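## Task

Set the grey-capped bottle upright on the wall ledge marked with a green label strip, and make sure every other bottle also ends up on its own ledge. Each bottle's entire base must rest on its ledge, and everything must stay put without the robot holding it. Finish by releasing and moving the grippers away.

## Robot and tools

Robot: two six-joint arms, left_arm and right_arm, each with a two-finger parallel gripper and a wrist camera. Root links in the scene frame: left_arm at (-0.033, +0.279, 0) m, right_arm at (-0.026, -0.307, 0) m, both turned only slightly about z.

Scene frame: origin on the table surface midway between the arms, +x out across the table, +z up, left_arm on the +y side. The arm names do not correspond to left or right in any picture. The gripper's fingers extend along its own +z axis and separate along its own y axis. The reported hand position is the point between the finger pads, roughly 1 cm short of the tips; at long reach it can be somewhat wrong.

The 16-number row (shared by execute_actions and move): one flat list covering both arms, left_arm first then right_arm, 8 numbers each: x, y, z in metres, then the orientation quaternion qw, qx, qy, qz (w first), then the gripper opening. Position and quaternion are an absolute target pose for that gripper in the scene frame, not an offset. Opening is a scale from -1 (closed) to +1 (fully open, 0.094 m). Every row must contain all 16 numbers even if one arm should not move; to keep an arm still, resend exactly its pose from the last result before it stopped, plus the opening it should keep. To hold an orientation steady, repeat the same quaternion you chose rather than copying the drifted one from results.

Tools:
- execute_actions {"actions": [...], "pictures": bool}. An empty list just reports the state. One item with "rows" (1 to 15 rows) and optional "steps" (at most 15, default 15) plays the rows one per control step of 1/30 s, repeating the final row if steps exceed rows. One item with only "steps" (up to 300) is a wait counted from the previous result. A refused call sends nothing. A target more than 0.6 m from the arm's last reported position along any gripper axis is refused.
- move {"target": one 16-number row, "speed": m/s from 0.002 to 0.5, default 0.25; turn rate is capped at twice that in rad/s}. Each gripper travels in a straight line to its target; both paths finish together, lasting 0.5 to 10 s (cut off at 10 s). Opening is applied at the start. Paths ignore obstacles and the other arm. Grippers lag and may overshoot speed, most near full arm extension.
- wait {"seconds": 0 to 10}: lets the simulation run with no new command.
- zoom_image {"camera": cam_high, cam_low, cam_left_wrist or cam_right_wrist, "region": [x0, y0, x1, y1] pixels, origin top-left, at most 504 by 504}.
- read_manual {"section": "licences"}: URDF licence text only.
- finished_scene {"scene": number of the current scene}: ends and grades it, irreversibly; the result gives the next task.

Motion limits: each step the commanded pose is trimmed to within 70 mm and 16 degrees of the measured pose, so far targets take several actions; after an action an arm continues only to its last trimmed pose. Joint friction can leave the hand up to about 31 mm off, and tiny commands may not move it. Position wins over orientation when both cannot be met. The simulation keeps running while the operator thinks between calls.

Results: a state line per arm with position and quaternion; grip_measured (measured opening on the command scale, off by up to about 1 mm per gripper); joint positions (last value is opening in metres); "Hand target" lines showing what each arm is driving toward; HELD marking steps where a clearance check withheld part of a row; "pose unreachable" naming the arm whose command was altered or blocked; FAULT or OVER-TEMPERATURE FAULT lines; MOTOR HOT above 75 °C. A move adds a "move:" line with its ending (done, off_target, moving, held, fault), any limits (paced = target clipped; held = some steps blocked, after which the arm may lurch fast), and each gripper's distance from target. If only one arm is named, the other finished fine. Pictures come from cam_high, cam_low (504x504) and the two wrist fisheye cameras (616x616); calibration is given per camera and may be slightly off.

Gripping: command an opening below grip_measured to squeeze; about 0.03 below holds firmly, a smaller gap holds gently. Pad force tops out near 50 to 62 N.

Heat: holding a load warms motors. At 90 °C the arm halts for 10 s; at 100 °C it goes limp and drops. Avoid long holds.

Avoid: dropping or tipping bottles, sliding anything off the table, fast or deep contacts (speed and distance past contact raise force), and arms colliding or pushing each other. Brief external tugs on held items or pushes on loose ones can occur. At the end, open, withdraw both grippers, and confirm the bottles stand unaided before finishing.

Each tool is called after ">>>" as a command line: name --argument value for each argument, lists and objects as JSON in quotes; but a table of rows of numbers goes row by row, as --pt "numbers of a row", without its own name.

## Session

>>> execute_actions --actions '[]'

Scene clock: 0.00 s of 7800.00 s.
left_arm: end_effector_position=(+0.3482, +0.2939, +0.4066) grip_measured=+1.000 end_effector_quat_wxyz=(+0.711, -0.019, +0.702, +0.014) | right_arm: end_effector_position=(+0.3543, -0.2903, +0.3923) grip_measured=+1.000 end_effector_quat_wxyz=(+0.696, -0.010, +0.717, +0.017)
Joint positions: left_arm=[ 0.015  1.059  1.058  0.014 -0.014 -0.007  0.094] | right_arm=[ 0.008  1.052  1.039 -0.017  0.01   0.01   0.094]
Joint velocities: left_arm=[-0.007  0.012  0.002 -0.051 -0.051 -0.095  0.   ] | right_arm=[ 0.002 -0.027 -0.007  0.051  0.007 -0.066  0.   ]
Motor temperatures (°C, as the motors report them): left_arm=[24 28 31 36 25 24] | right_arm=[25 27 32 31 25 25]
Hand target (left_arm): +0.348, +0.294, +0.407; +0.711, -0.019, +0.702, +0.014
Hand target (right_arm): +0.354, -0.290, +0.392; +0.696, -0.010, +0.717, +0.017

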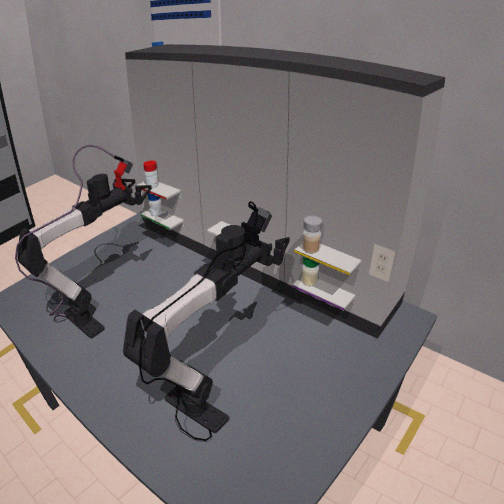

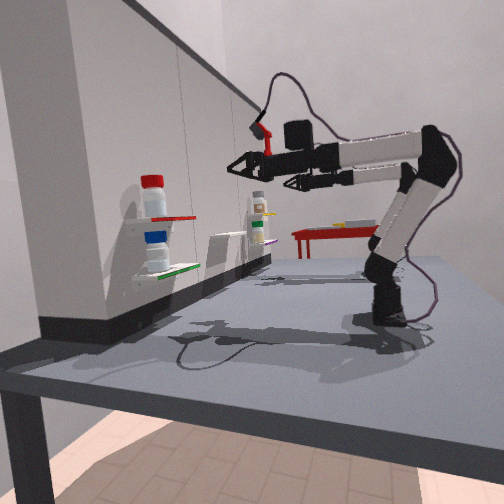

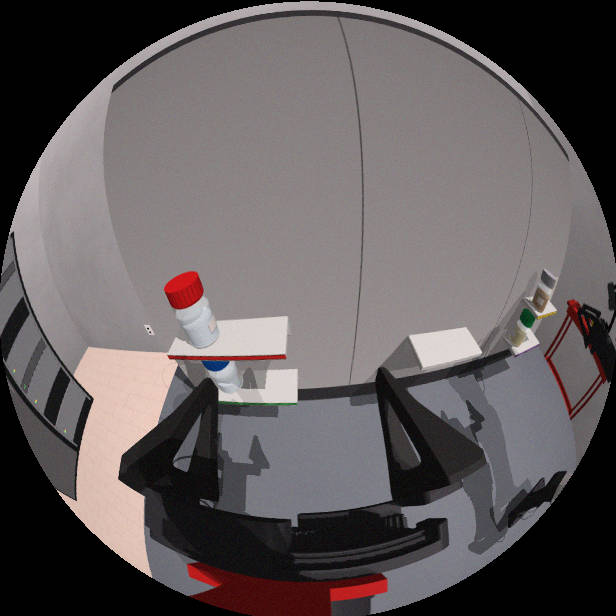

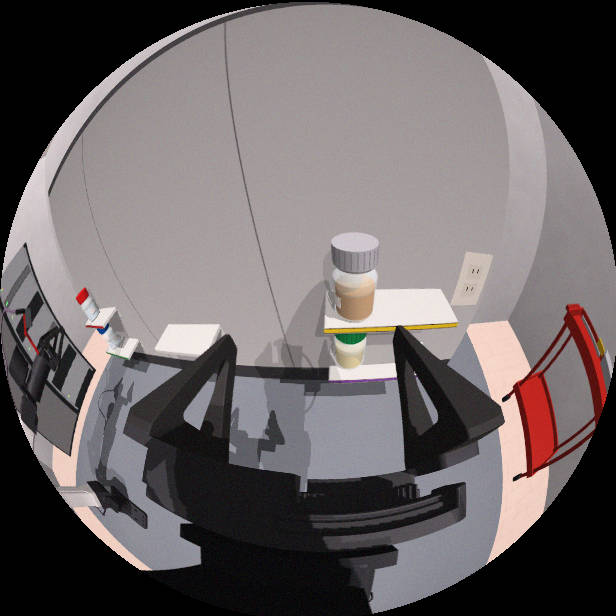

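>>> zoom_image --camera "cam_right_wrist" --region '[300, 220, 480, 400]'

>>> zoom_image --camera "cam_low" --region '[120, 165, 290, 295]'

>>> zoom_image --camera "cam_left_wrist" --region '[150, 260, 320, 420]'

Region (300, 220, 480, 400) of cam_right_wrist's 616x616 image, scaled by 2.800, with more detail than that image has.

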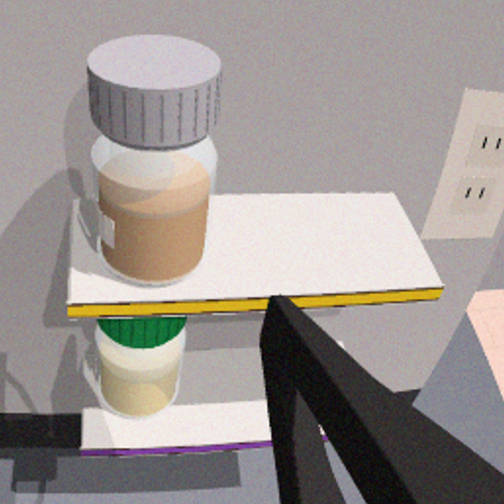

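Region (120, 165, 290, 295) of cam_low's 504x504 image, scaled by 2.965, with more detail than that image has; it fills the top 385 rows of this view, and the rest is white.

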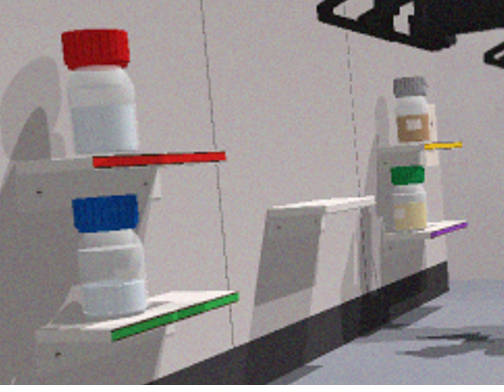

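Region (150, 260, 320, 420) of cam_left_wrist's 616x616 image, scaled by 2.965, with more detail than that image has; it fills the top 474 rows of this view, and the rest is white.

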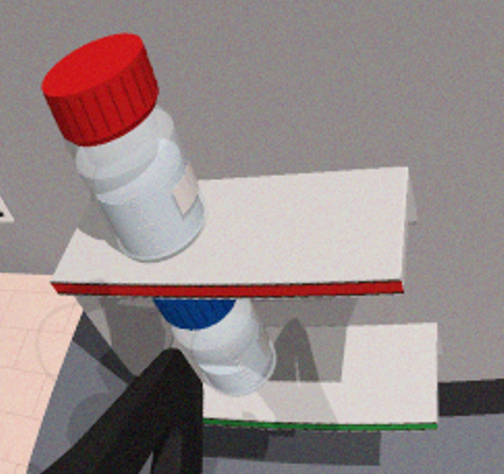

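>>> move --target '[0.42,0.372,0.215,0.7604,0,0.6494,0,1,0.43,-0.330,0.33,0.7254,0,0.6884,0,1]' --speed 0.2

Scene clock: 19.47 s of 7800.00 s.
left_arm: end_effector_position=(+0.4207, +0.3734, +0.2281) grip_measured=+1.000 end_effector_quat_wxyz=(+0.769, +0.005, +0.639, +0.008) | right_arm: end_effector_position=(+0.4253, -0.3247, +0.3522) grip_measured=+1.000 end_effector_quat_wxyz=(+0.742, -0.001, +0.671, +0.004)
Joint positions: left_arm=[ 0.301  1.735  0.632  1.297  0.31  -0.04   0.094] | right_arm=[-0.107  1.337  0.926  0.511 -0.073  0.01   0.094]
Joint velocities: left_arm=[-0.012 -0.007 -0.002  0.022  0.007 -0.095  0.   ] | right_arm=[ 0.007 -0.002 -0.007  0.022 -0.022  0.007  0.   ]
Motor temperatures (°C, as the motors report them): left_arm=[24 27 33 42 25 24] | right_arm=[25 28 35 37 25 25]
Hand target (left_arm): +0.418, +0.374, +0.213; +0.760, +0.001, +0.650, +0.000
Hand target (right_arm): +0.429, -0.330, +0.330; +0.726, +0.002, +0.688, +0.002
Off the commanded pose (left_arm): 0.013 m, 2 deg.
Off the commanded pose (right_arm): 0.023 m, 3 deg.
After step 90, 14.50 s passed at rest.
move: off_target (left_arm, right_arm)
camera_calibration (this result's frames):
cam_left_wrist: T_world_to_cam=[[-0.018747, -0.994045, -0.107341, 0.398409], [-0.456095, 0.104041, -0.883828, 0.396045], [0.889733, 0.0323888, -0.45533, -0.173852], [0, 0, 0, 1]] pos_world=[0.342786, 0.360463, 0.313642]
cam_right_wrist: T_world_to_cam=[[0.0555028, -0.991057, -0.121351, -0.299073], [-0.592213, 0.0651755, -0.803141, 0.57738], [0.803867, 0.116442, -0.583299, 0.0148359], [0, 0, 0, 1]] pos_world=[0.346605, -0.335757, 0.436078]

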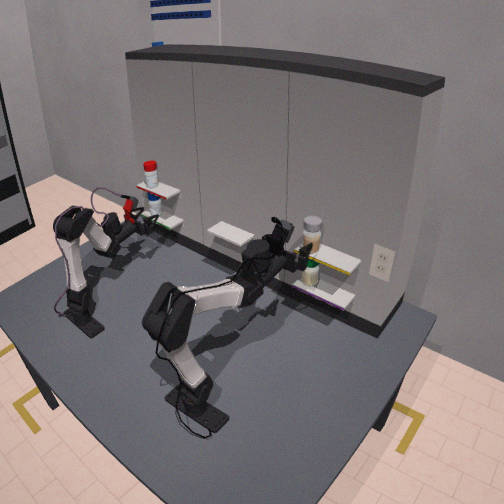

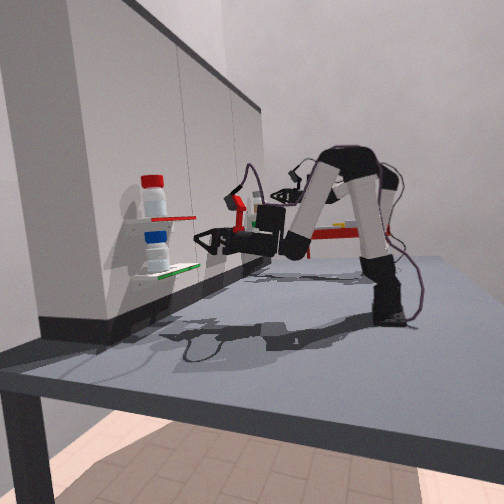

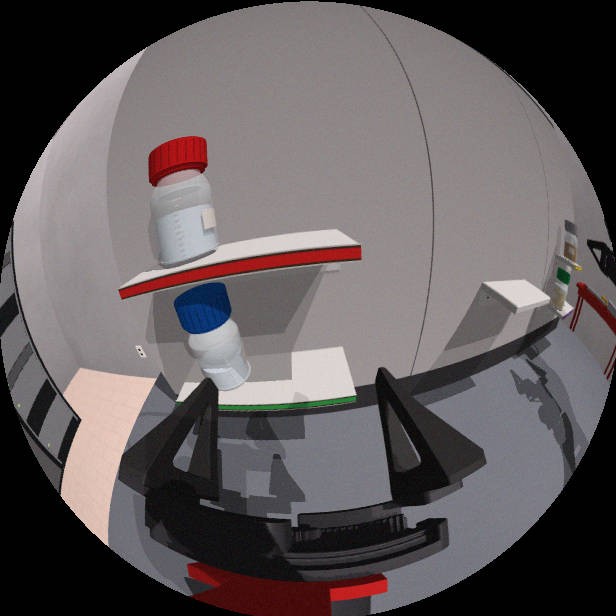

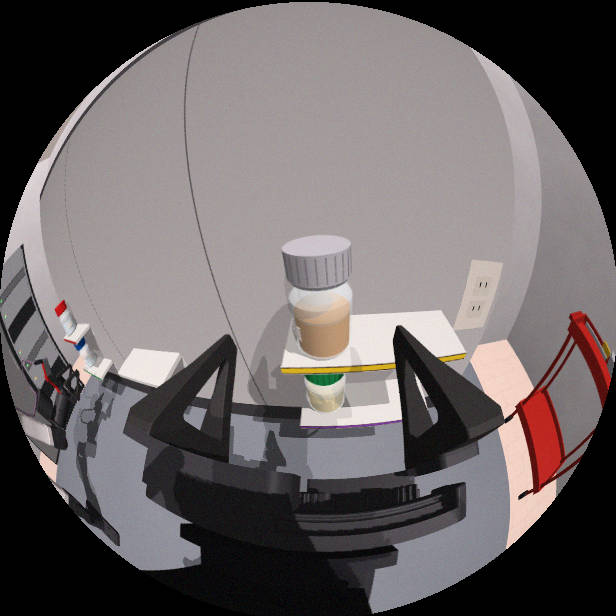

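>>> zoom_image --camera "cam_right_wrist" --region '[270, 225, 480, 435]'

>>> zoom_image --camera "cam_left_wrist" --region '[110, 210, 380, 420]'

Region (270, 225, 480, 435) of cam_right_wrist's 616x616 image, scaled by 2.400, with more detail than that image has.

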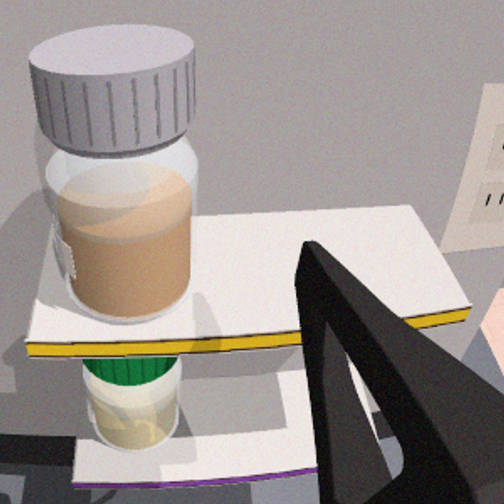

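Region (110, 210, 380, 420) of cam_left_wrist's 616x616 image, scaled by 1.867, with more detail than that image has.

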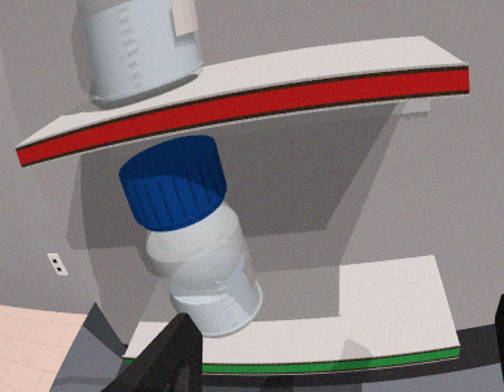

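>>> move --target '[0.40,0.20,0.30,0.7424,0.1406,0.634,-0.1646,1,0.520,-0.332,0.318,0.7254,0,0.6884,0,1]' --speed 0.08

Scene clock: 42.33 s of 7800.00 s.
left_arm: end_effector_position=(+0.4047, +0.2033, +0.2892) grip_measured=+1.000 end_effector_quat_wxyz=(+0.739, +0.135, +0.641, -0.157) | right_arm: end_effector_position=(+0.5121, -0.3313, +0.3220) grip_measured=+1.000 end_effector_quat_wxyz=(+0.728, +0.001, +0.685, +0.003)
Joint positions: left_arm=[-0.041  1.451  0.706  0.9    0.388 -0.06   0.094] | right_arm=[-0.107  1.688  1.172  0.576 -0.069  0.01   0.094]
Joint velocities: left_arm=[-0.017 -0.017 -0.012 -0.037 -0.051  0.007  0.   ] | right_arm=[-0.002  0.002  0.022 -0.022  0.081 -0.051  0.   ]
Motor temperatures (°C, as the motors report them): left_arm=[24 29 33 43 25 24] | right_arm=[25 29 37 39 25 25]
Hand target (left_arm): +0.404, +0.199, +0.301; +0.742, +0.139, +0.635, -0.166
Hand target (right_arm): +0.519, -0.331, +0.317; +0.725, -0.000, +0.688, -0.000
Off the commanded pose (left_arm): 0.012 m, 1 deg.
Off the commanded pose (right_arm): 0.009 m, 1 deg.
After step 90, 16.77 s passed at rest.
move: off_target (left_arm)
camera_calibration (this result's frames):
cam_left_wrist: T_world_to_cam=[[-0.429847, -0.898817, -0.085789, 0.376276], [-0.413943, 0.280616, -0.865971, 0.402338], [0.802423, -0.336723, -0.492681, -0.00509821], [0, 0, 0, 1]] pos_world=[0.332377, 0.223584, 0.378182]
cam_right_wrist: T_world_to_cam=[[0.0460321, -0.990913, -0.126382, -0.307544], [-0.623498, 0.0703459, -0.778654, 0.614781], [0.780469, 0.114642, -0.614594, -0.0503182], [0, 0, 0, 1]] pos_world=[0.436744, -0.342228, 0.408908]

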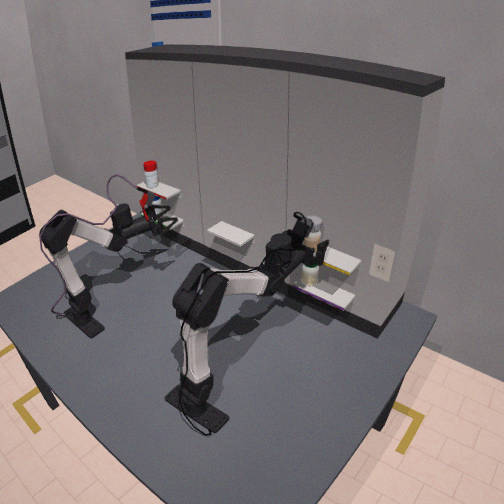

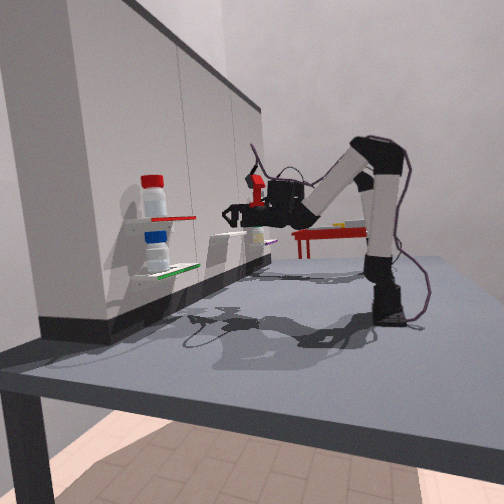

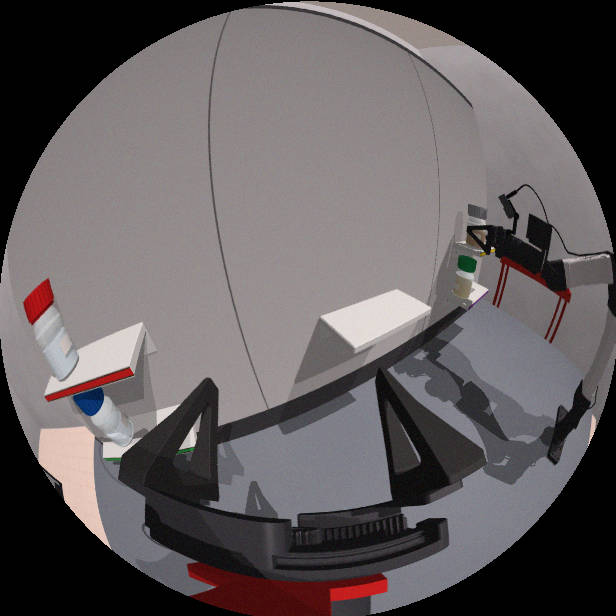

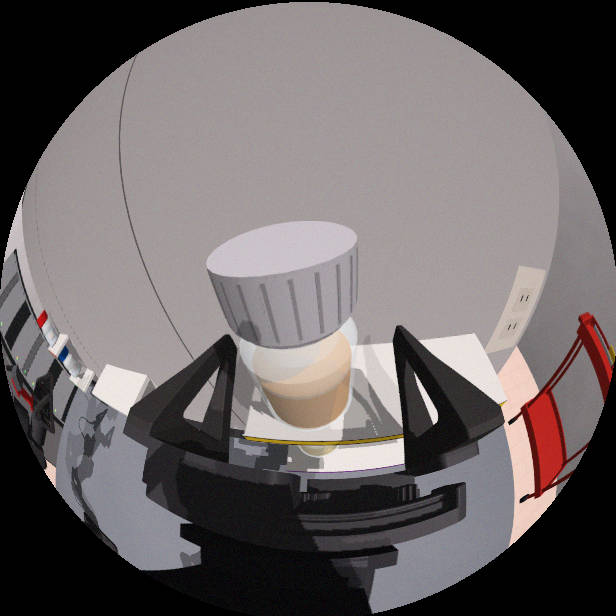

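>>> execute_actions --actions '[{"rows": [[0.4047,0.2033,0.2892,0.739,0.135,0.641,-0.157,1,0.519,-0.329,0.318,0.7254,0,0.6884,0,0.95],[0.4047,0.2033,0.2892,0.739,0.135,0.641,-0.157,1,0.519,-0.327,0.318,0.7254,0,0.6884,0,0.90],[0.4047,0.2033,0.2892,0.739,0.135,0.641,-0.157,1,0.519,-0.325,0.318,0.7254,0,0.6884,0,0.85],[0.4047,0.2033,0.2892,0.739,0.135,0.641,-0.157,1,0.519,-0.323,0.318,0.7254,0,0.6884,0,0.80],[0.4047,0.2033,0.2892,0.739,0.135,0.641,-0.157,1,0.519,-0.3215,0.318,0.7254,0,0.6884,0,0.75],[0.4047,0.2033,0.2892,0.739,0.135,0.641,-0.157,1,0.519,-0.3215,0.318,0.7254,0,0.6884,0,0.70],[0.4047,0.2033,0.2892,0.739,0.135,0.641,-0.157,1,0.519,-0.3215,0.318,0.7254,0,0.6884,0,0.65],[0.4047,0.2033,0.2892,0.739,0.135,0.641,-0.157,1,0.519,-0.3215,0.318,0.7254,0,0.6884,0,0.60],[0.4047,0.2033,0.2892,0.739,0.135,0.641,-0.157,1,0.519,-0.3215,0.318,0.7254,0,0.6884,0,0.56],[0.4047,0.2033,0.2892,0.739,0.135,0.641,-0.157,1,0.519,-0.3215,0.318,0.7254,0,0.6884,0,0.52],[0.4047,0.2033,0.2892,0.739,0.135,0.641,-0.157,1,0.519,-0.3215,0.318,0.7254,0,0.6884,0,0.49],[0.4047,0.2033,0.2892,0.739,0.135,0.641,-0.157,1,0.519,-0.3215,0.318,0.7254,0,0.6884,0,0.46],[0.4047,0.2033,0.2892,0.739,0.135,0.641,-0.157,1,0.519,-0.3215,0.318,0.7254,0,0.6884,0,0.44]], "steps": 15}]'

Scene clock: 47.87 s of 7800.00 s.
left_arm: end_effector_position=(+0.4048, +0.2032, +0.2883) grip_measured=+1.000 end_effector_quat_wxyz=(+0.738, +0.135, +0.642, -0.158) | right_arm: end_effector_position=(+0.5125, -0.3255, +0.3222) grip_measured=+0.443 end_effector_quat_wxyz=(+0.728, +0.003, +0.685, +0.001)
Joint positions: left_arm=[-0.041  1.451  0.706  0.896  0.388 -0.061  0.094] | right_arm=[-0.089  1.688  1.173  0.576 -0.045  0.01   0.068]
Joint velocities: left_arm=[ 0.002  0.007 -0.007 -0.037 -0.007 -0.022  0.   ] | right_arm=[ 0.002 -0.007 -0.007  0.007 -0.007  0.007 -0.001]
Motor temperatures (°C, as the motors report them): left_arm=[24 30 34 43 25 24] | right_arm=[25 30 38 40 25 25]
Hand target (left_arm): +0.405, +0.203, +0.289; +0.739, +0.135, +0.641, -0.157
Hand target (right_arm): +0.519, -0.321, +0.318; +0.725, -0.000, +0.688, -0.000
Off the commanded pose (left_arm): 0.001 m, 0 deg.
Off the commanded pose (right_arm): 0.009 m, 1 deg.
Steps of this call (steps 1 to 90: nothing new was sent; then 2.03 s passed at rest; steps 91 to 105: all 15 steps of this action). Readings (end_effector_position):
91: left_arm (+0.4048, +0.2032, +0.2883) | right_arm (+0.5121, -0.3314, +0.3222)
92: left_arm (+0.4048, +0.2032, +0.2883) | right_arm (+0.5121, -0.3317, +0.3222)
94: left_arm (+0.4048, +0.2032, +0.2883) | right_arm (+0.5122, -0.3315, +0.3222)
98: left_arm (+0.4048, +0.2032, +0.2883) | right_arm (+0.5125, -0.3262, +0.3222)
105: the state above
camera_calibration (this result's frames):
cam_left_wrist: T_world_to_cam=[[-0.430263, -0.898814, -0.0837031, 0.37582], [-0.417689, 0.280431, -0.86423, 0.402616], [0.800256, -0.336885, -0.496084, -0.00380325], [0, 0, 0, 1]] pos_world=[0.332914, 0.223605, 0.377523]
cam_right_wrist: T_world_to_cam=[[0.0407957, -0.991062, -0.127009, -0.29896], [-0.622751, 0.0741844, -0.778895, 0.615726], [0.781355, 0.110871, -0.614159, -0.0529973], [0, 0, 0, 1]] pos_world=[0.43705, -0.336089, 0.409067]

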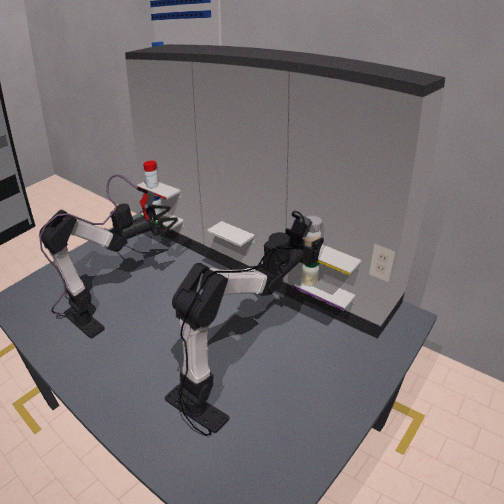

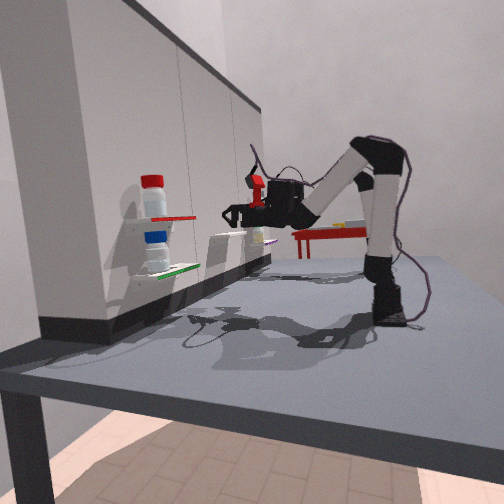

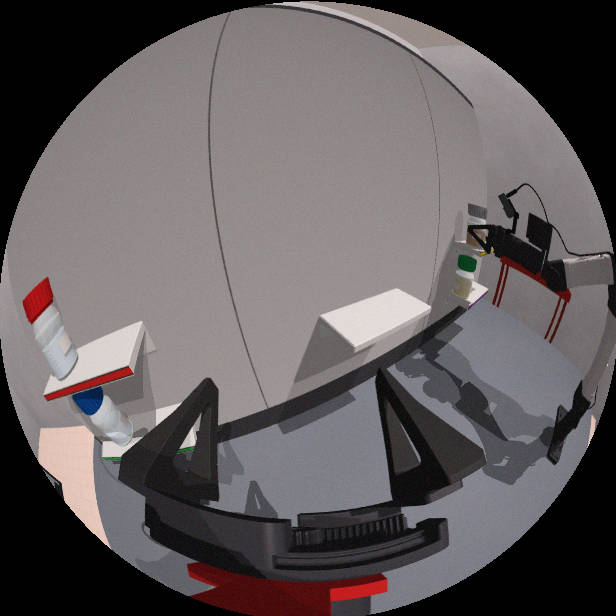

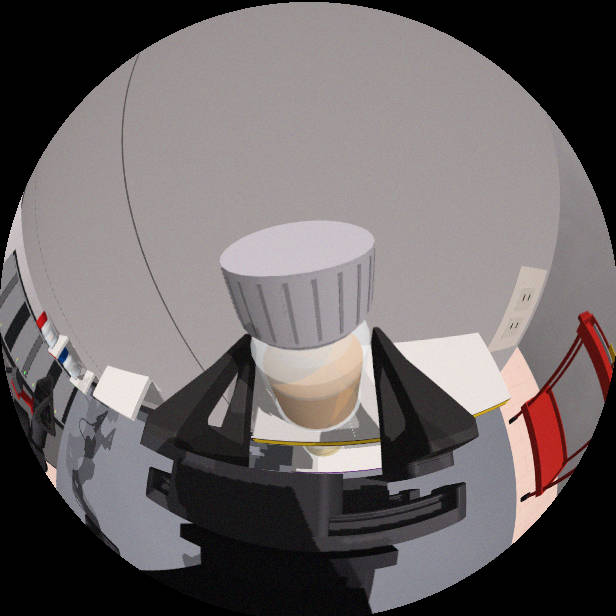

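>>> execute_actions --actions '[]'

Scene clock: 52.77 s of 7800.00 s.
left_arm: end_effector_position=(+0.4048, +0.2032, +0.2883) grip_measured=+1.000 end_effector_quat_wxyz=(+0.738, +0.135, +0.642, -0.158) | right_arm: end_effector_position=(+0.5125, -0.3257, +0.3222) grip_measured=+0.442 end_effector_quat_wxyz=(+0.728, +0.004, +0.685, +0.001)
Joint positions: left_arm=[-0.041  1.451  0.706  0.896  0.388 -0.061  0.094] | right_arm=[-0.089  1.688  1.173  0.576 -0.044  0.01   0.068]
Joint velocities: left_arm=[ 0.012  0.002  0.012 -0.007 -0.037 -0.007  0.   ] | right_arm=[-0.012  0.012 -0.017 -0.007 -0.022 -0.007 -0.002]
Motor temperatures (°C, as the motors report them): left_arm=[24 30 34 43 25 24] | right_arm=[25 31 39 40 25 25]
Hand target (left_arm): +0.405, +0.203, +0.289; +0.739, +0.135, +0.641, -0.157
Hand target (right_arm): +0.519, -0.321, +0.318; +0.725, -0.000, +0.688, -0.000
Off the commanded pose (left_arm): 0.001 m, 0 deg.
Off the commanded pose (right_arm): 0.009 m, 1 deg.
Steps of this call (steps 1 to 90: nothing new was sent; then 1.90 s passed at rest). Readings (end_effector_position):
1: left_arm (+0.4048, +0.2032, +0.2883) | right_arm (+0.5125, -0.3255, +0.3222)
2: left_arm (+0.4048, +0.2032, +0.2883) | right_arm (+0.5125, -0.3255, +0.3222)
4: left_arm (+0.4048, +0.2032, +0.2883) | right_arm (+0.5125, -0.3257, +0.3222)
8: left_arm (+0.4048, +0.2032, +0.2883) | right_arm (+0.5125, -0.3257, +0.3222)
90: the state above
camera_calibration (this result's frames):
cam_left_wrist: T_world_to_cam=[[-0.430263, -0.898814, -0.0837031, 0.37582], [-0.417689, 0.280431, -0.86423, 0.402616], [0.800256, -0.336885, -0.496084, -0.00380325], [0, 0, 0, 1]] pos_world=[0.332914, 0.223605, 0.377523]
cam_right_wrist: T_world_to_cam=[[0.0392868, -0.991111, -0.127101, -0.298433], [-0.622634, 0.0752052, -0.778891, 0.616017], [0.781526, 0.109738, -0.614145, -0.053428], [0, 0, 0, 1]] pos_world=[0.437033, -0.336245, 0.409066]

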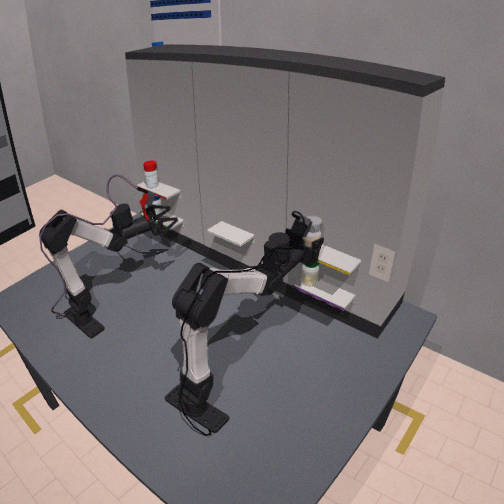

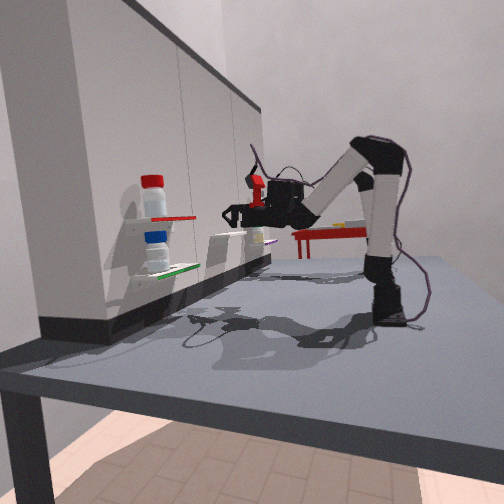

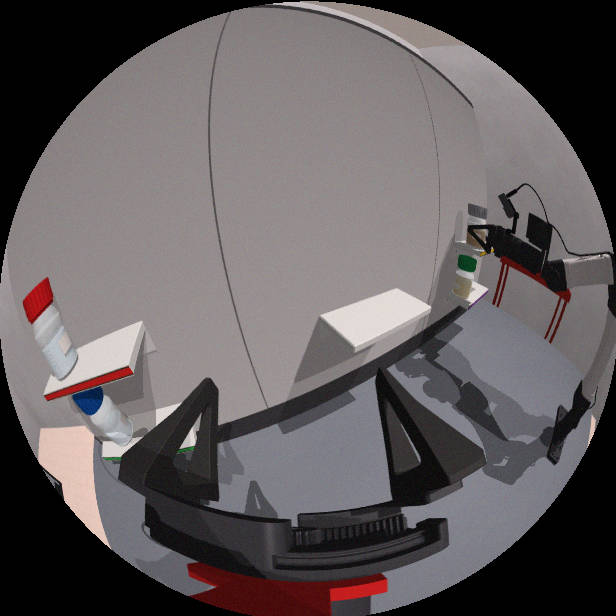

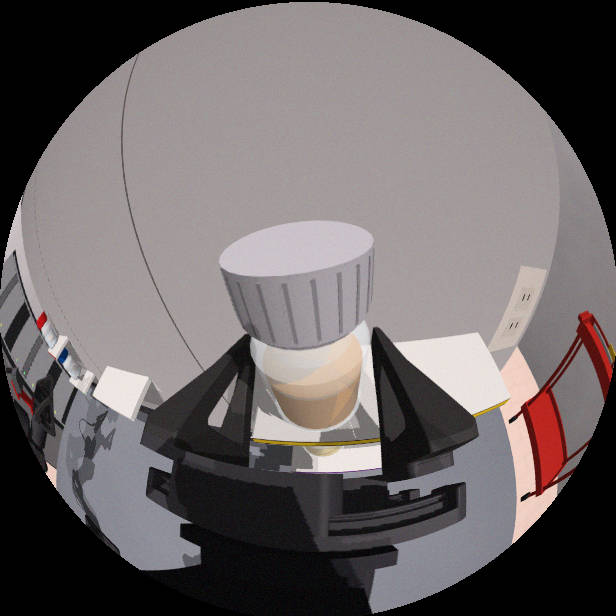

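>>> zoom_image --camera "cam_left_wrist" --region '[300, 270, 450, 370]'

>>> zoom_image --camera "cam_high" --region '[190, 205, 280, 265]'

Region (300, 270, 450, 370) of cam_left_wrist's 616x616 image, scaled by 3.360, with more detail than that image has.

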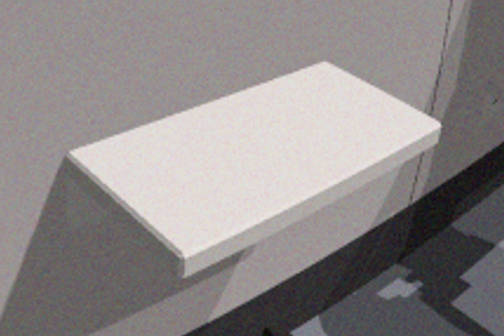

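Region (190, 205, 280, 265) of cam_high's 504x504 image, scaled by 5.600, with more detail than that image has.

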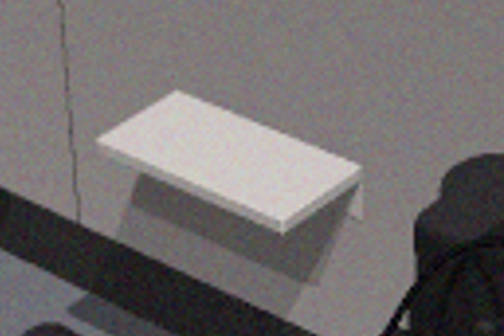

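>>> execute_actions --actions '[{"rows": [[0.4047,0.2033,0.2892,0.739,0.135,0.641,-0.157,1, 0.519,-0.3215,0.318,0.7254,0,0.6884,0,0.40],[0.4047,0.2033,0.2892,0.739,0.135,0.641,-0.157,1, 0.519,-0.3215,0.318,0.7254,0,0.6884,0,0.36],[0.4047,0.2033,0.2892,0.739,0.135,0.641,-0.157,1, 0.519,-0.3215,0.318,0.7254,0,0.6884,0,0.32],[0.4047,0.2033,0.2892,0.739,0.135,0.641,-0.157,1, 0.519,-0.3215,0.318,0.7254,0,0.6884,0,0.28],[0.4047,0.2033,0.2892,0.739,0.135,0.641,-0.157,1, 0.519,-0.3215,0.318,0.7254,0,0.6884,0,0.25],[0.4047,0.2033,0.2892,0.739,0.135,0.641,-0.157,1, 0.519,-0.3215,0.318,0.7254,0,0.6884,0,0.23],[0.4047,0.2033,0.2892,0.739,0.135,0.641,-0.157,1, 0.519,-0.3215,0.318,0.7254,0,0.6884,0,0.21],[0.4047,0.2033,0.2892,0.739,0.135,0.641,-0.157,1, 0.519,-0.3215,0.318,0.7254,0,0.6884,0,0.195],[0.4047,0.2033,0.2892,0.739,0.135,0.641,-0.157,1, 0.519,-0.3215,0.318,0.7254,0,0.6884,0,0.18],[0.4047,0.2033,0.2892,0.739,0.135,0.641,-0.157,1, 0.519,-0.3215,0.318,0.7254,0,0.6884,0,0.17],[0.4047,0.2033,0.2892,0.739,0.135,0.641,-0.157,1, 0.519,-0.3215,0.318,0.7254,0,0.6884,0,0.16],[0.4047,0.2033,0.2892,0.739,0.135,0.641,-0.157,1, 0.519,-0.3215,0.318,0.7254,0,0.6884,0,0.15],[0.4047,0.2033,0.2892,0.739,0.135,0.641,-0.157,1, 0.519,-0.3215,0.318,0.7254,0,0.6884,0,0.14],[0.4047,0.2033,0.2892,0.739,0.135,0.641,-0.157,1, 0.519,-0.3215,0.318,0.7254,0,0.6884,0,0.13]], "steps": 15}]' --pictures false

Scene clock: 65.93 s of 7800.00 s.
left_arm: end_effector_position=(+0.4048, +0.2032, +0.2883) grip_measured=+1.000 end_effector_quat_wxyz=(+0.738, +0.135, +0.642, -0.158) | right_arm: end_effector_position=(+0.5125, -0.3262, +0.3222) grip_measured=+0.177 end_effector_quat_wxyz=(+0.728, +0.005, +0.685, -0.000)
Joint positions: left_arm=[-0.041  1.451  0.706  0.896  0.388 -0.061  0.094] | right_arm=[-0.089  1.688  1.173  0.576 -0.041  0.01   0.055]
Joint velocities: left_arm=[-0.017  0.002 -0.002 -0.022 -0.022 -0.007  0.   ] | right_arm=[-0.007 -0.002  0.002 -0.095  0.066 -0.037  0.001]
Motor temperatures (°C, as the motors report them): left_arm=[24 30 35 44 25 24] | right_arm=[25 32 42 40 25 25]
Hand target (left_arm): +0.405, +0.203, +0.289; +0.739, +0.135, +0.641, -0.157
Hand target (right_arm): +0.519, -0.321, +0.318; +0.725, -0.000, +0.688, -0.000
Off the commanded pose (left_arm): 0.001 m, 0 deg.
Off the commanded pose (right_arm): 0.009 m, 1 deg.
Steps of this call (steps 1 to 90: nothing new was sent; then 9.67 s passed at rest; steps 91 to 105: all 15 steps of this action). Readings (end_effector_position):
91: left_arm (+0.4048, +0.2032, +0.2883) | right_arm (+0.5125, -0.3257, +0.3222)
92: left_arm (+0.4048, +0.2032, +0.2883) | right_arm (+0.5125, -0.3258, +0.3222)
94: left_arm (+0.4048, +0.2032, +0.2883) | right_arm (+0.5125, -0.3258, +0.3222)
98: left_arm (+0.4048, +0.2032, +0.2883) | right_arm (+0.5125, -0.3261, +0.3222)
105: the state above

>>> move --target '[0.4047,0.2033,0.2892,0.739,0.135,0.641,-0.157,1, 0.505,-0.326,0.375,0.7431,0,0.6691,0,0.13]' --speed 0.08

Scene clock: 67.60 s of 7800.00 s.
left_arm: end_effector_position=(+0.4048, +0.2032, +0.2883) grip_measured=+1.000 end_effector_quat_wxyz=(+0.738, +0.135, +0.642, -0.158) | right_arm: end_effector_position=(+0.5108, -0.3252, +0.3395) grip_measured=+0.177 end_effector_quat_wxyz=(+0.715, +0.004, +0.699, +0.002)
Joint positions: left_arm=[-0.041  1.451  0.706  0.896  0.388 -0.061  0.094] | right_arm=[-0.089  1.658  1.247  0.434 -0.046  0.01   0.055]
Joint velocities: left_arm=[-0.007  0.002 -0.007 -0.022 -0.007 -0.037  0.   ] | right_arm=[ 0.007 -0.002 -0.017 -0.125  0.007  0.037  0.   ]
Motor temperatures (°C, as the motors report them): left_arm=[24 30 35 44 25 24] | right_arm=[25 33 42 41 25 25]
Hand target (left_arm): +0.405, +0.203, +0.289; +0.739, +0.135, +0.641, -0.157
Hand target (right_arm): +0.505, -0.326, +0.374; +0.743, +0.000, +0.669, +0.000
Off the commanded pose (left_arm): 0.001 m, 0 deg.
Off the commanded pose (right_arm): 0.036 m, 5 deg.
move: off_target (right_arm)
camera_calibration (this result's frames):
cam_left_wrist: T_world_to_cam=[[-0.430263, -0.898814, -0.0837031, 0.37582], [-0.417689, 0.280431, -0.86423, 0.402616], [0.800256, -0.336885, -0.496084, -0.00380325], [0, 0, 0, 1]] pos_world=[0.332914, 0.223605, 0.377523]
cam_right_wrist: T_world_to_cam=[[0.0371258, -0.990792, -0.1302, -0.293367], [-0.65148, 0.0747994, -0.75497, 0.634901], [0.757757, 0.112852, -0.642704, -0.0186618], [0, 0, 0, 1]] pos_world=[0.438658, -0.33605, 0.42914]

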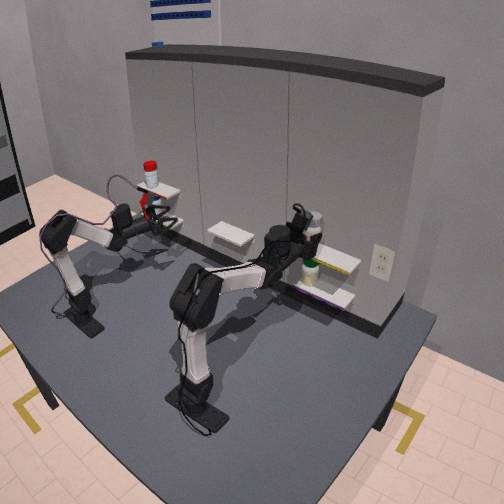

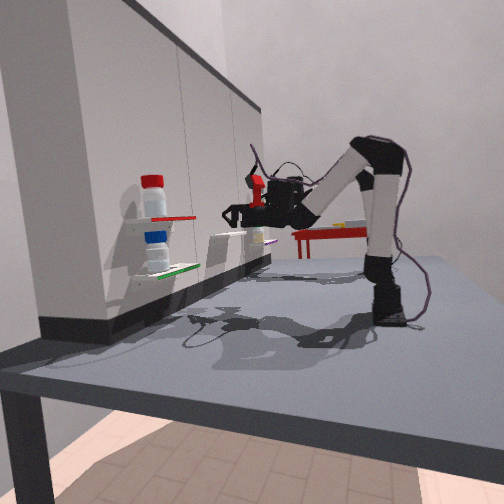

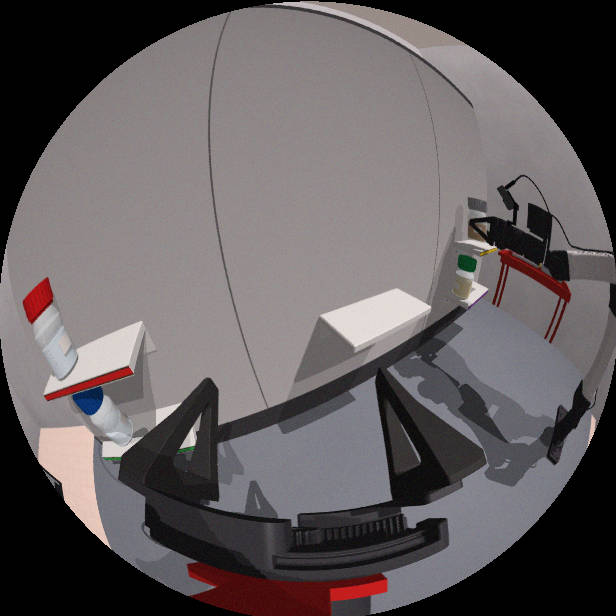

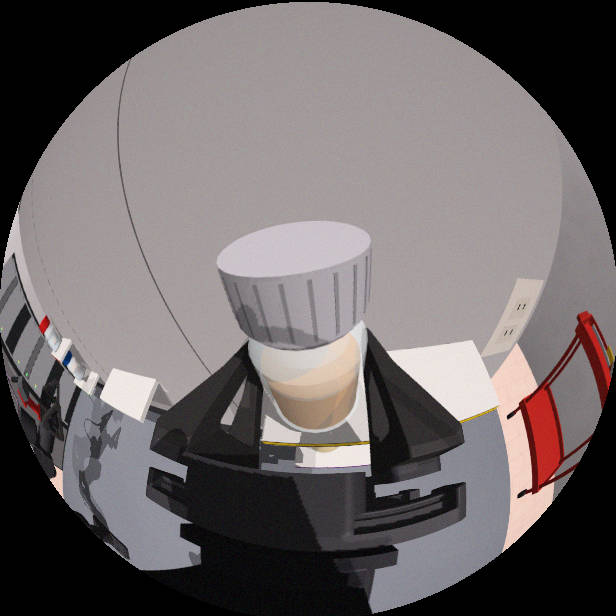

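>>> execute_actions --actions '[{"rows": [[0.4047,0.2033,0.2892,0.739,0.135,0.641,-0.157,1, 0.505,-0.3251,0.375,0.7431,0,0.6691,0,0.13],[0.4047,0.2033,0.2892,0.739,0.135,0.641,-0.157,1, 0.505,-0.3225,0.375,0.7431,-0.0015,0.6691,0.0017,0.13],[0.4047,0.2033,0.2892,0.739,0.135,0.641,-0.157,1, 0.505,-0.3183,0.375,0.7431,-0.0033,0.6691,0.0037,0.13],[0.4047,0.2033,0.2892,0.739,0.135,0.641,-0.157,1, 0.505,-0.3126,0.375,0.7431,-0.0058,0.6691,0.0064,0.13],[0.4047,0.2033,0.2892,0.739,0.135,0.641,-0.157,1, 0.505,-0.3057,0.375,0.743,-0.0088,0.669,0.0097,0.13],[0.4047,0.2033,0.2892,0.739,0.135,0.641,-0.157,1, 0.505,-0.298,0.375,0.743,-0.0121,0.669,0.0134,0.13],[0.4047,0.2033,0.2892,0.739,0.135,0.641,-0.157,1, 0.505,-0.2897,0.375,0.7429,-0.0157,0.6689,0.0174,0.13],[0.4047,0.2033,0.2892,0.739,0.135,0.641,-0.157,1, 0.505,-0.2813,0.375,0.7428,-0.0193,0.6688,0.0215,0.13],[0.4047,0.2033,0.2892,0.739,0.135,0.641,-0.157,1, 0.505,-0.273,0.375,0.7427,-0.0229,0.6687,0.0255,0.13],[0.4047,0.2033,0.2892,0.739,0.135,0.641,-0.157,1, 0.505,-0.2652,0.375,0.7425,-0.0263,0.6686,0.0292,0.13],[0.4047,0.2033,0.2892,0.739,0.135,0.641,-0.157,1, 0.505,-0.2584,0.375,0.7424,-0.0292,0.6685,0.0325,0.13],[0.4047,0.2033,0.2892,0.739,0.135,0.641,-0.157,1, 0.505,-0.2527,0.375,0.7423,-0.0317,0.6684,0.0352,0.13],[0.4047,0.2033,0.2892,0.739,0.135,0.641,-0.157,1, 0.505,-0.2485,0.375,0.7422,-0.0335,0.6683,0.0372,0.13],[0.4047,0.2033,0.2892,0.739,0.135,0.641,-0.157,1, 0.505,-0.2459,0.375,0.7421,-0.0346,0.6682,0.0385,0.13],[0.4047,0.2033,0.2892,0.739,0.135,0.641,-0.157,1, 0.505,-0.245,0.375,0.7421,-0.035,0.6682,0.0389,0.13]], "steps": 15}]' --pictures false

>>> move --target '[0.4047,0.2033,0.2892,0.739,0.135,0.641,-0.157,1, 0.520,0.020,0.335,0.7338,-0.1532,0.6380,0.1762,0.13]' --speed 0.18

Scene clock: 77.30 s of 7800.00 s.
left_arm: end_effector_position=(+0.4048, +0.2032, +0.2883) grip_measured=+1.000 end_effector_quat_wxyz=(+0.738, +0.135, +0.642, -0.158) | right_arm: end_effector_position=(+0.5078, -0.2459, +0.3368) grip_measured=+0.177 end_effector_quat_wxyz=(+0.710, -0.040, +0.701, +0.046)
Joint positions: left_arm=[-0.041  1.451  0.706  0.896  0.388 -0.061  0.094] | right_arm=[ 0.07   1.658  1.247  0.423 -0.01   0.008  0.055]
Joint velocities: left_arm=[ 0.007 -0.022  0.007 -0.066  0.051  0.022  0.   ] | right_arm=[ 0.325 -0.017  0.012  0.051  0.081 -0.022 -0.001]
Motor temperatures (°C, as the motors report them): left_arm=[24 30 36 44 25 24] | right_arm=[25 36 44 42 25 25]
Hand target (left_arm): +0.405, +0.203, +0.289; +0.739, +0.135, +0.641, -0.157
Hand target (right_arm): +0.503, -0.245, +0.374; +0.741, -0.036, +0.669, +0.039
Off the commanded pose (left_arm): 0.001 m, 0 deg.
Off the commanded pose (right_arm): 0.038 m, 5 deg.
Steps of this call (steps 1 to 90: nothing new was sent; then 6.20 s passed at rest; steps 91 to 105: all 15 steps of this action). Readings (end_effector_position):
91: left_arm (+0.4048, +0.2032, +0.2883) | right_arm (+0.5109, -0.3251, +0.3375)
92: left_arm (+0.4048, +0.2032, +0.2883) | right_arm (+0.5109, -0.3251, +0.3375)
94: left_arm (+0.4048, +0.2032, +0.2883) | right_arm (+0.5109, -0.3246, +0.3375)
98: left_arm (+0.4048, +0.2032, +0.2883) | right_arm (+0.5112, -0.3092, +0.3374)
105: the state above

Scene clock: 79.70 s of 7800.00 s.
left_arm: end_effector_position=(+0.4048, +0.2032, +0.2883) grip_measured=+1.000 end_effector_quat_wxyz=(+0.738, +0.135, +0.642, -0.158) | right_arm: end_effector_position=(+0.5160, +0.0178, +0.3124) grip_measured=+0.177 end_effector_quat_wxyz=(+0.709, -0.164, +0.665, +0.168)
Joint positions: left_arm=[-0.041  1.451  0.706  0.896  0.388 -0.061  0.094] | right_arm=[ 0.523  2.043  1.599  0.505  0.09  -0.015  0.055]
Joint velocities: left_arm=[-0.007  0.002 -0.017 -0.022  0.022  0.022  0.   ] | right_arm=[-0.007 -0.002  0.002 -0.007 -0.022  0.022 -0.   ]
Motor temperatures (°C, as the motors report them): left_arm=[24 30 36 44 25 24] | right_arm=[25 37 45 43 25 25]
Hand target (left_arm): +0.405, +0.203, +0.289; +0.739, +0.135, +0.641, -0.157
Hand target (right_arm): +0.517, +0.020, +0.334; +0.733, -0.158, +0.639, +0.172
Off the commanded pose (left_arm): 0.001 m, 0 deg.
Off the commanded pose (right_arm): 0.023 m, 5 deg.
move: off_target (right_arm)
camera_calibration (this result's frames):
cam_left_wrist: T_world_to_cam=[[-0.430263, -0.898814, -0.0837031, 0.37582], [-0.417689, 0.280431, -0.86423, 0.402616], [0.800256, -0.336885, -0.496084, -0.00380325], [0, 0, 0, 1]] pos_world=[0.332914, 0.223605, 0.377523]
cam_right_wrist: T_world_to_cam=[[0.491899, -0.863597, -0.110613, -0.200306], [-0.581597, -0.231384, -0.779876, 0.569339], [0.647904, 0.447952, -0.616083, -0.0363533], [0, 0, 0, 1]] pos_world=[0.45321, -0.0249631, 0.399461]

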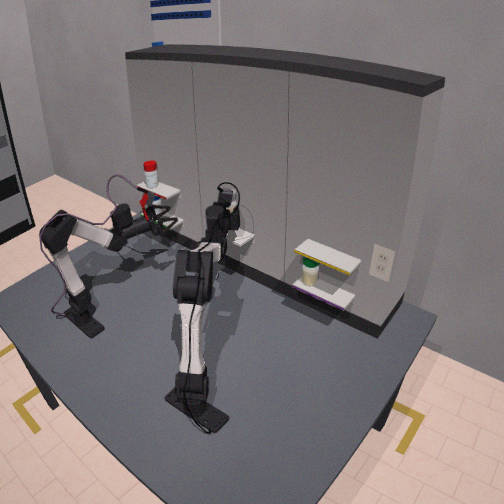

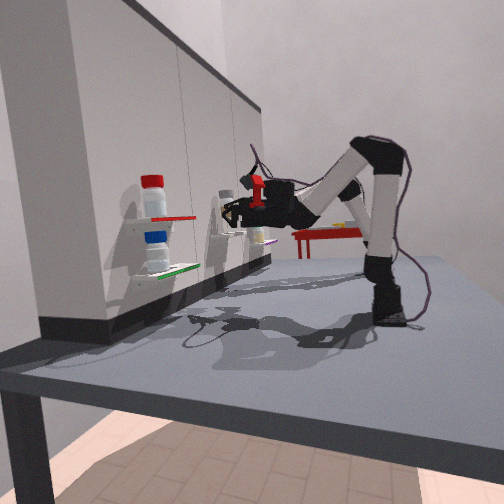

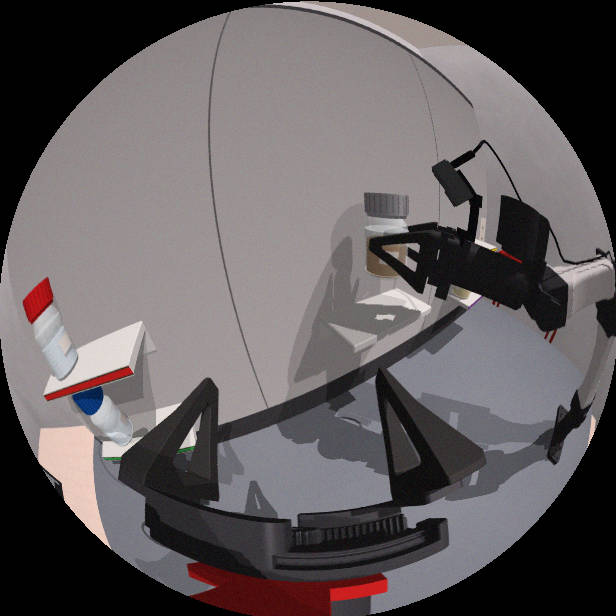

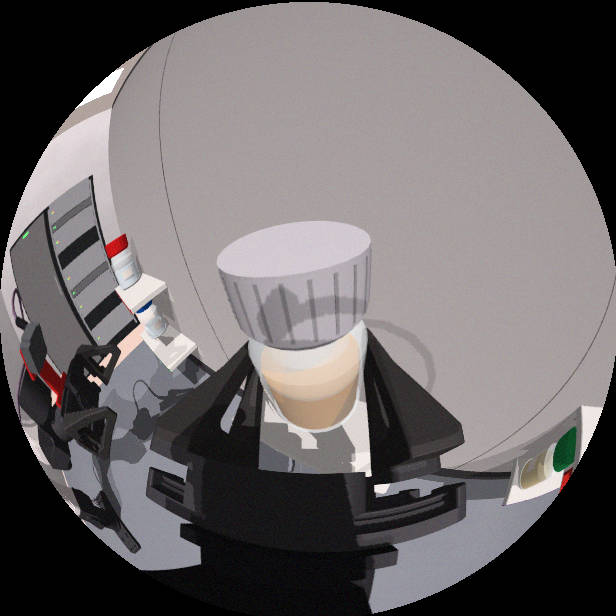

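>>> zoom_image --camera "cam_left_wrist" --region '[310, 180, 470, 360]'

Region (310, 180, 470, 360) of cam_left_wrist's 616x616 image, scaled by 2.800, with more detail than that image has.

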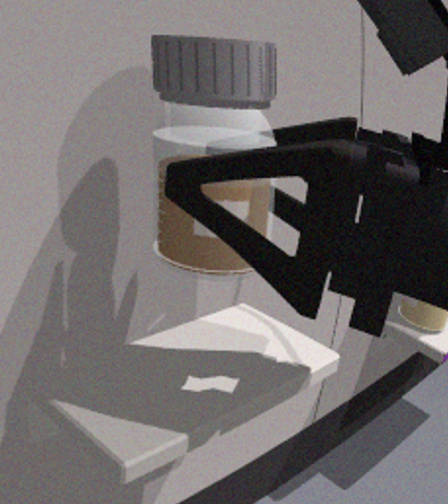

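>>> zoom_image --camera "cam_low" --region '[195, 180, 275, 250]'

>>> zoom_image --camera "cam_right_wrist" --region '[200, 330, 480, 520]'

Region (195, 180, 275, 250) of cam_low's 504x504 image, scaled by 6.300, with more detail than that image has; it fills the top 441 rows of this view, and the rest is white.

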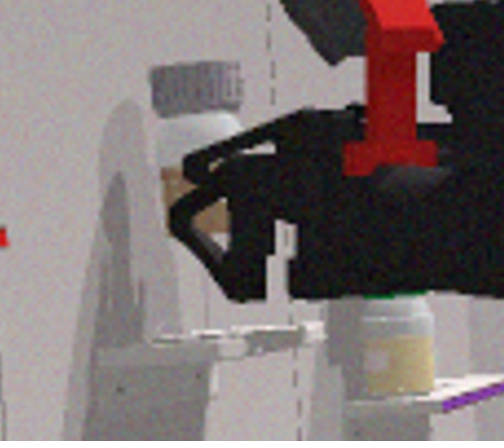

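Region (200, 330, 480, 520) of cam_right_wrist's 616x616 image, scaled by 1.800, with more detail than that image has; it fills the top 342 rows of this view, and the rest is white.

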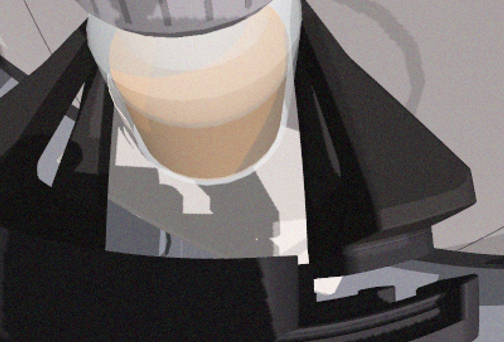

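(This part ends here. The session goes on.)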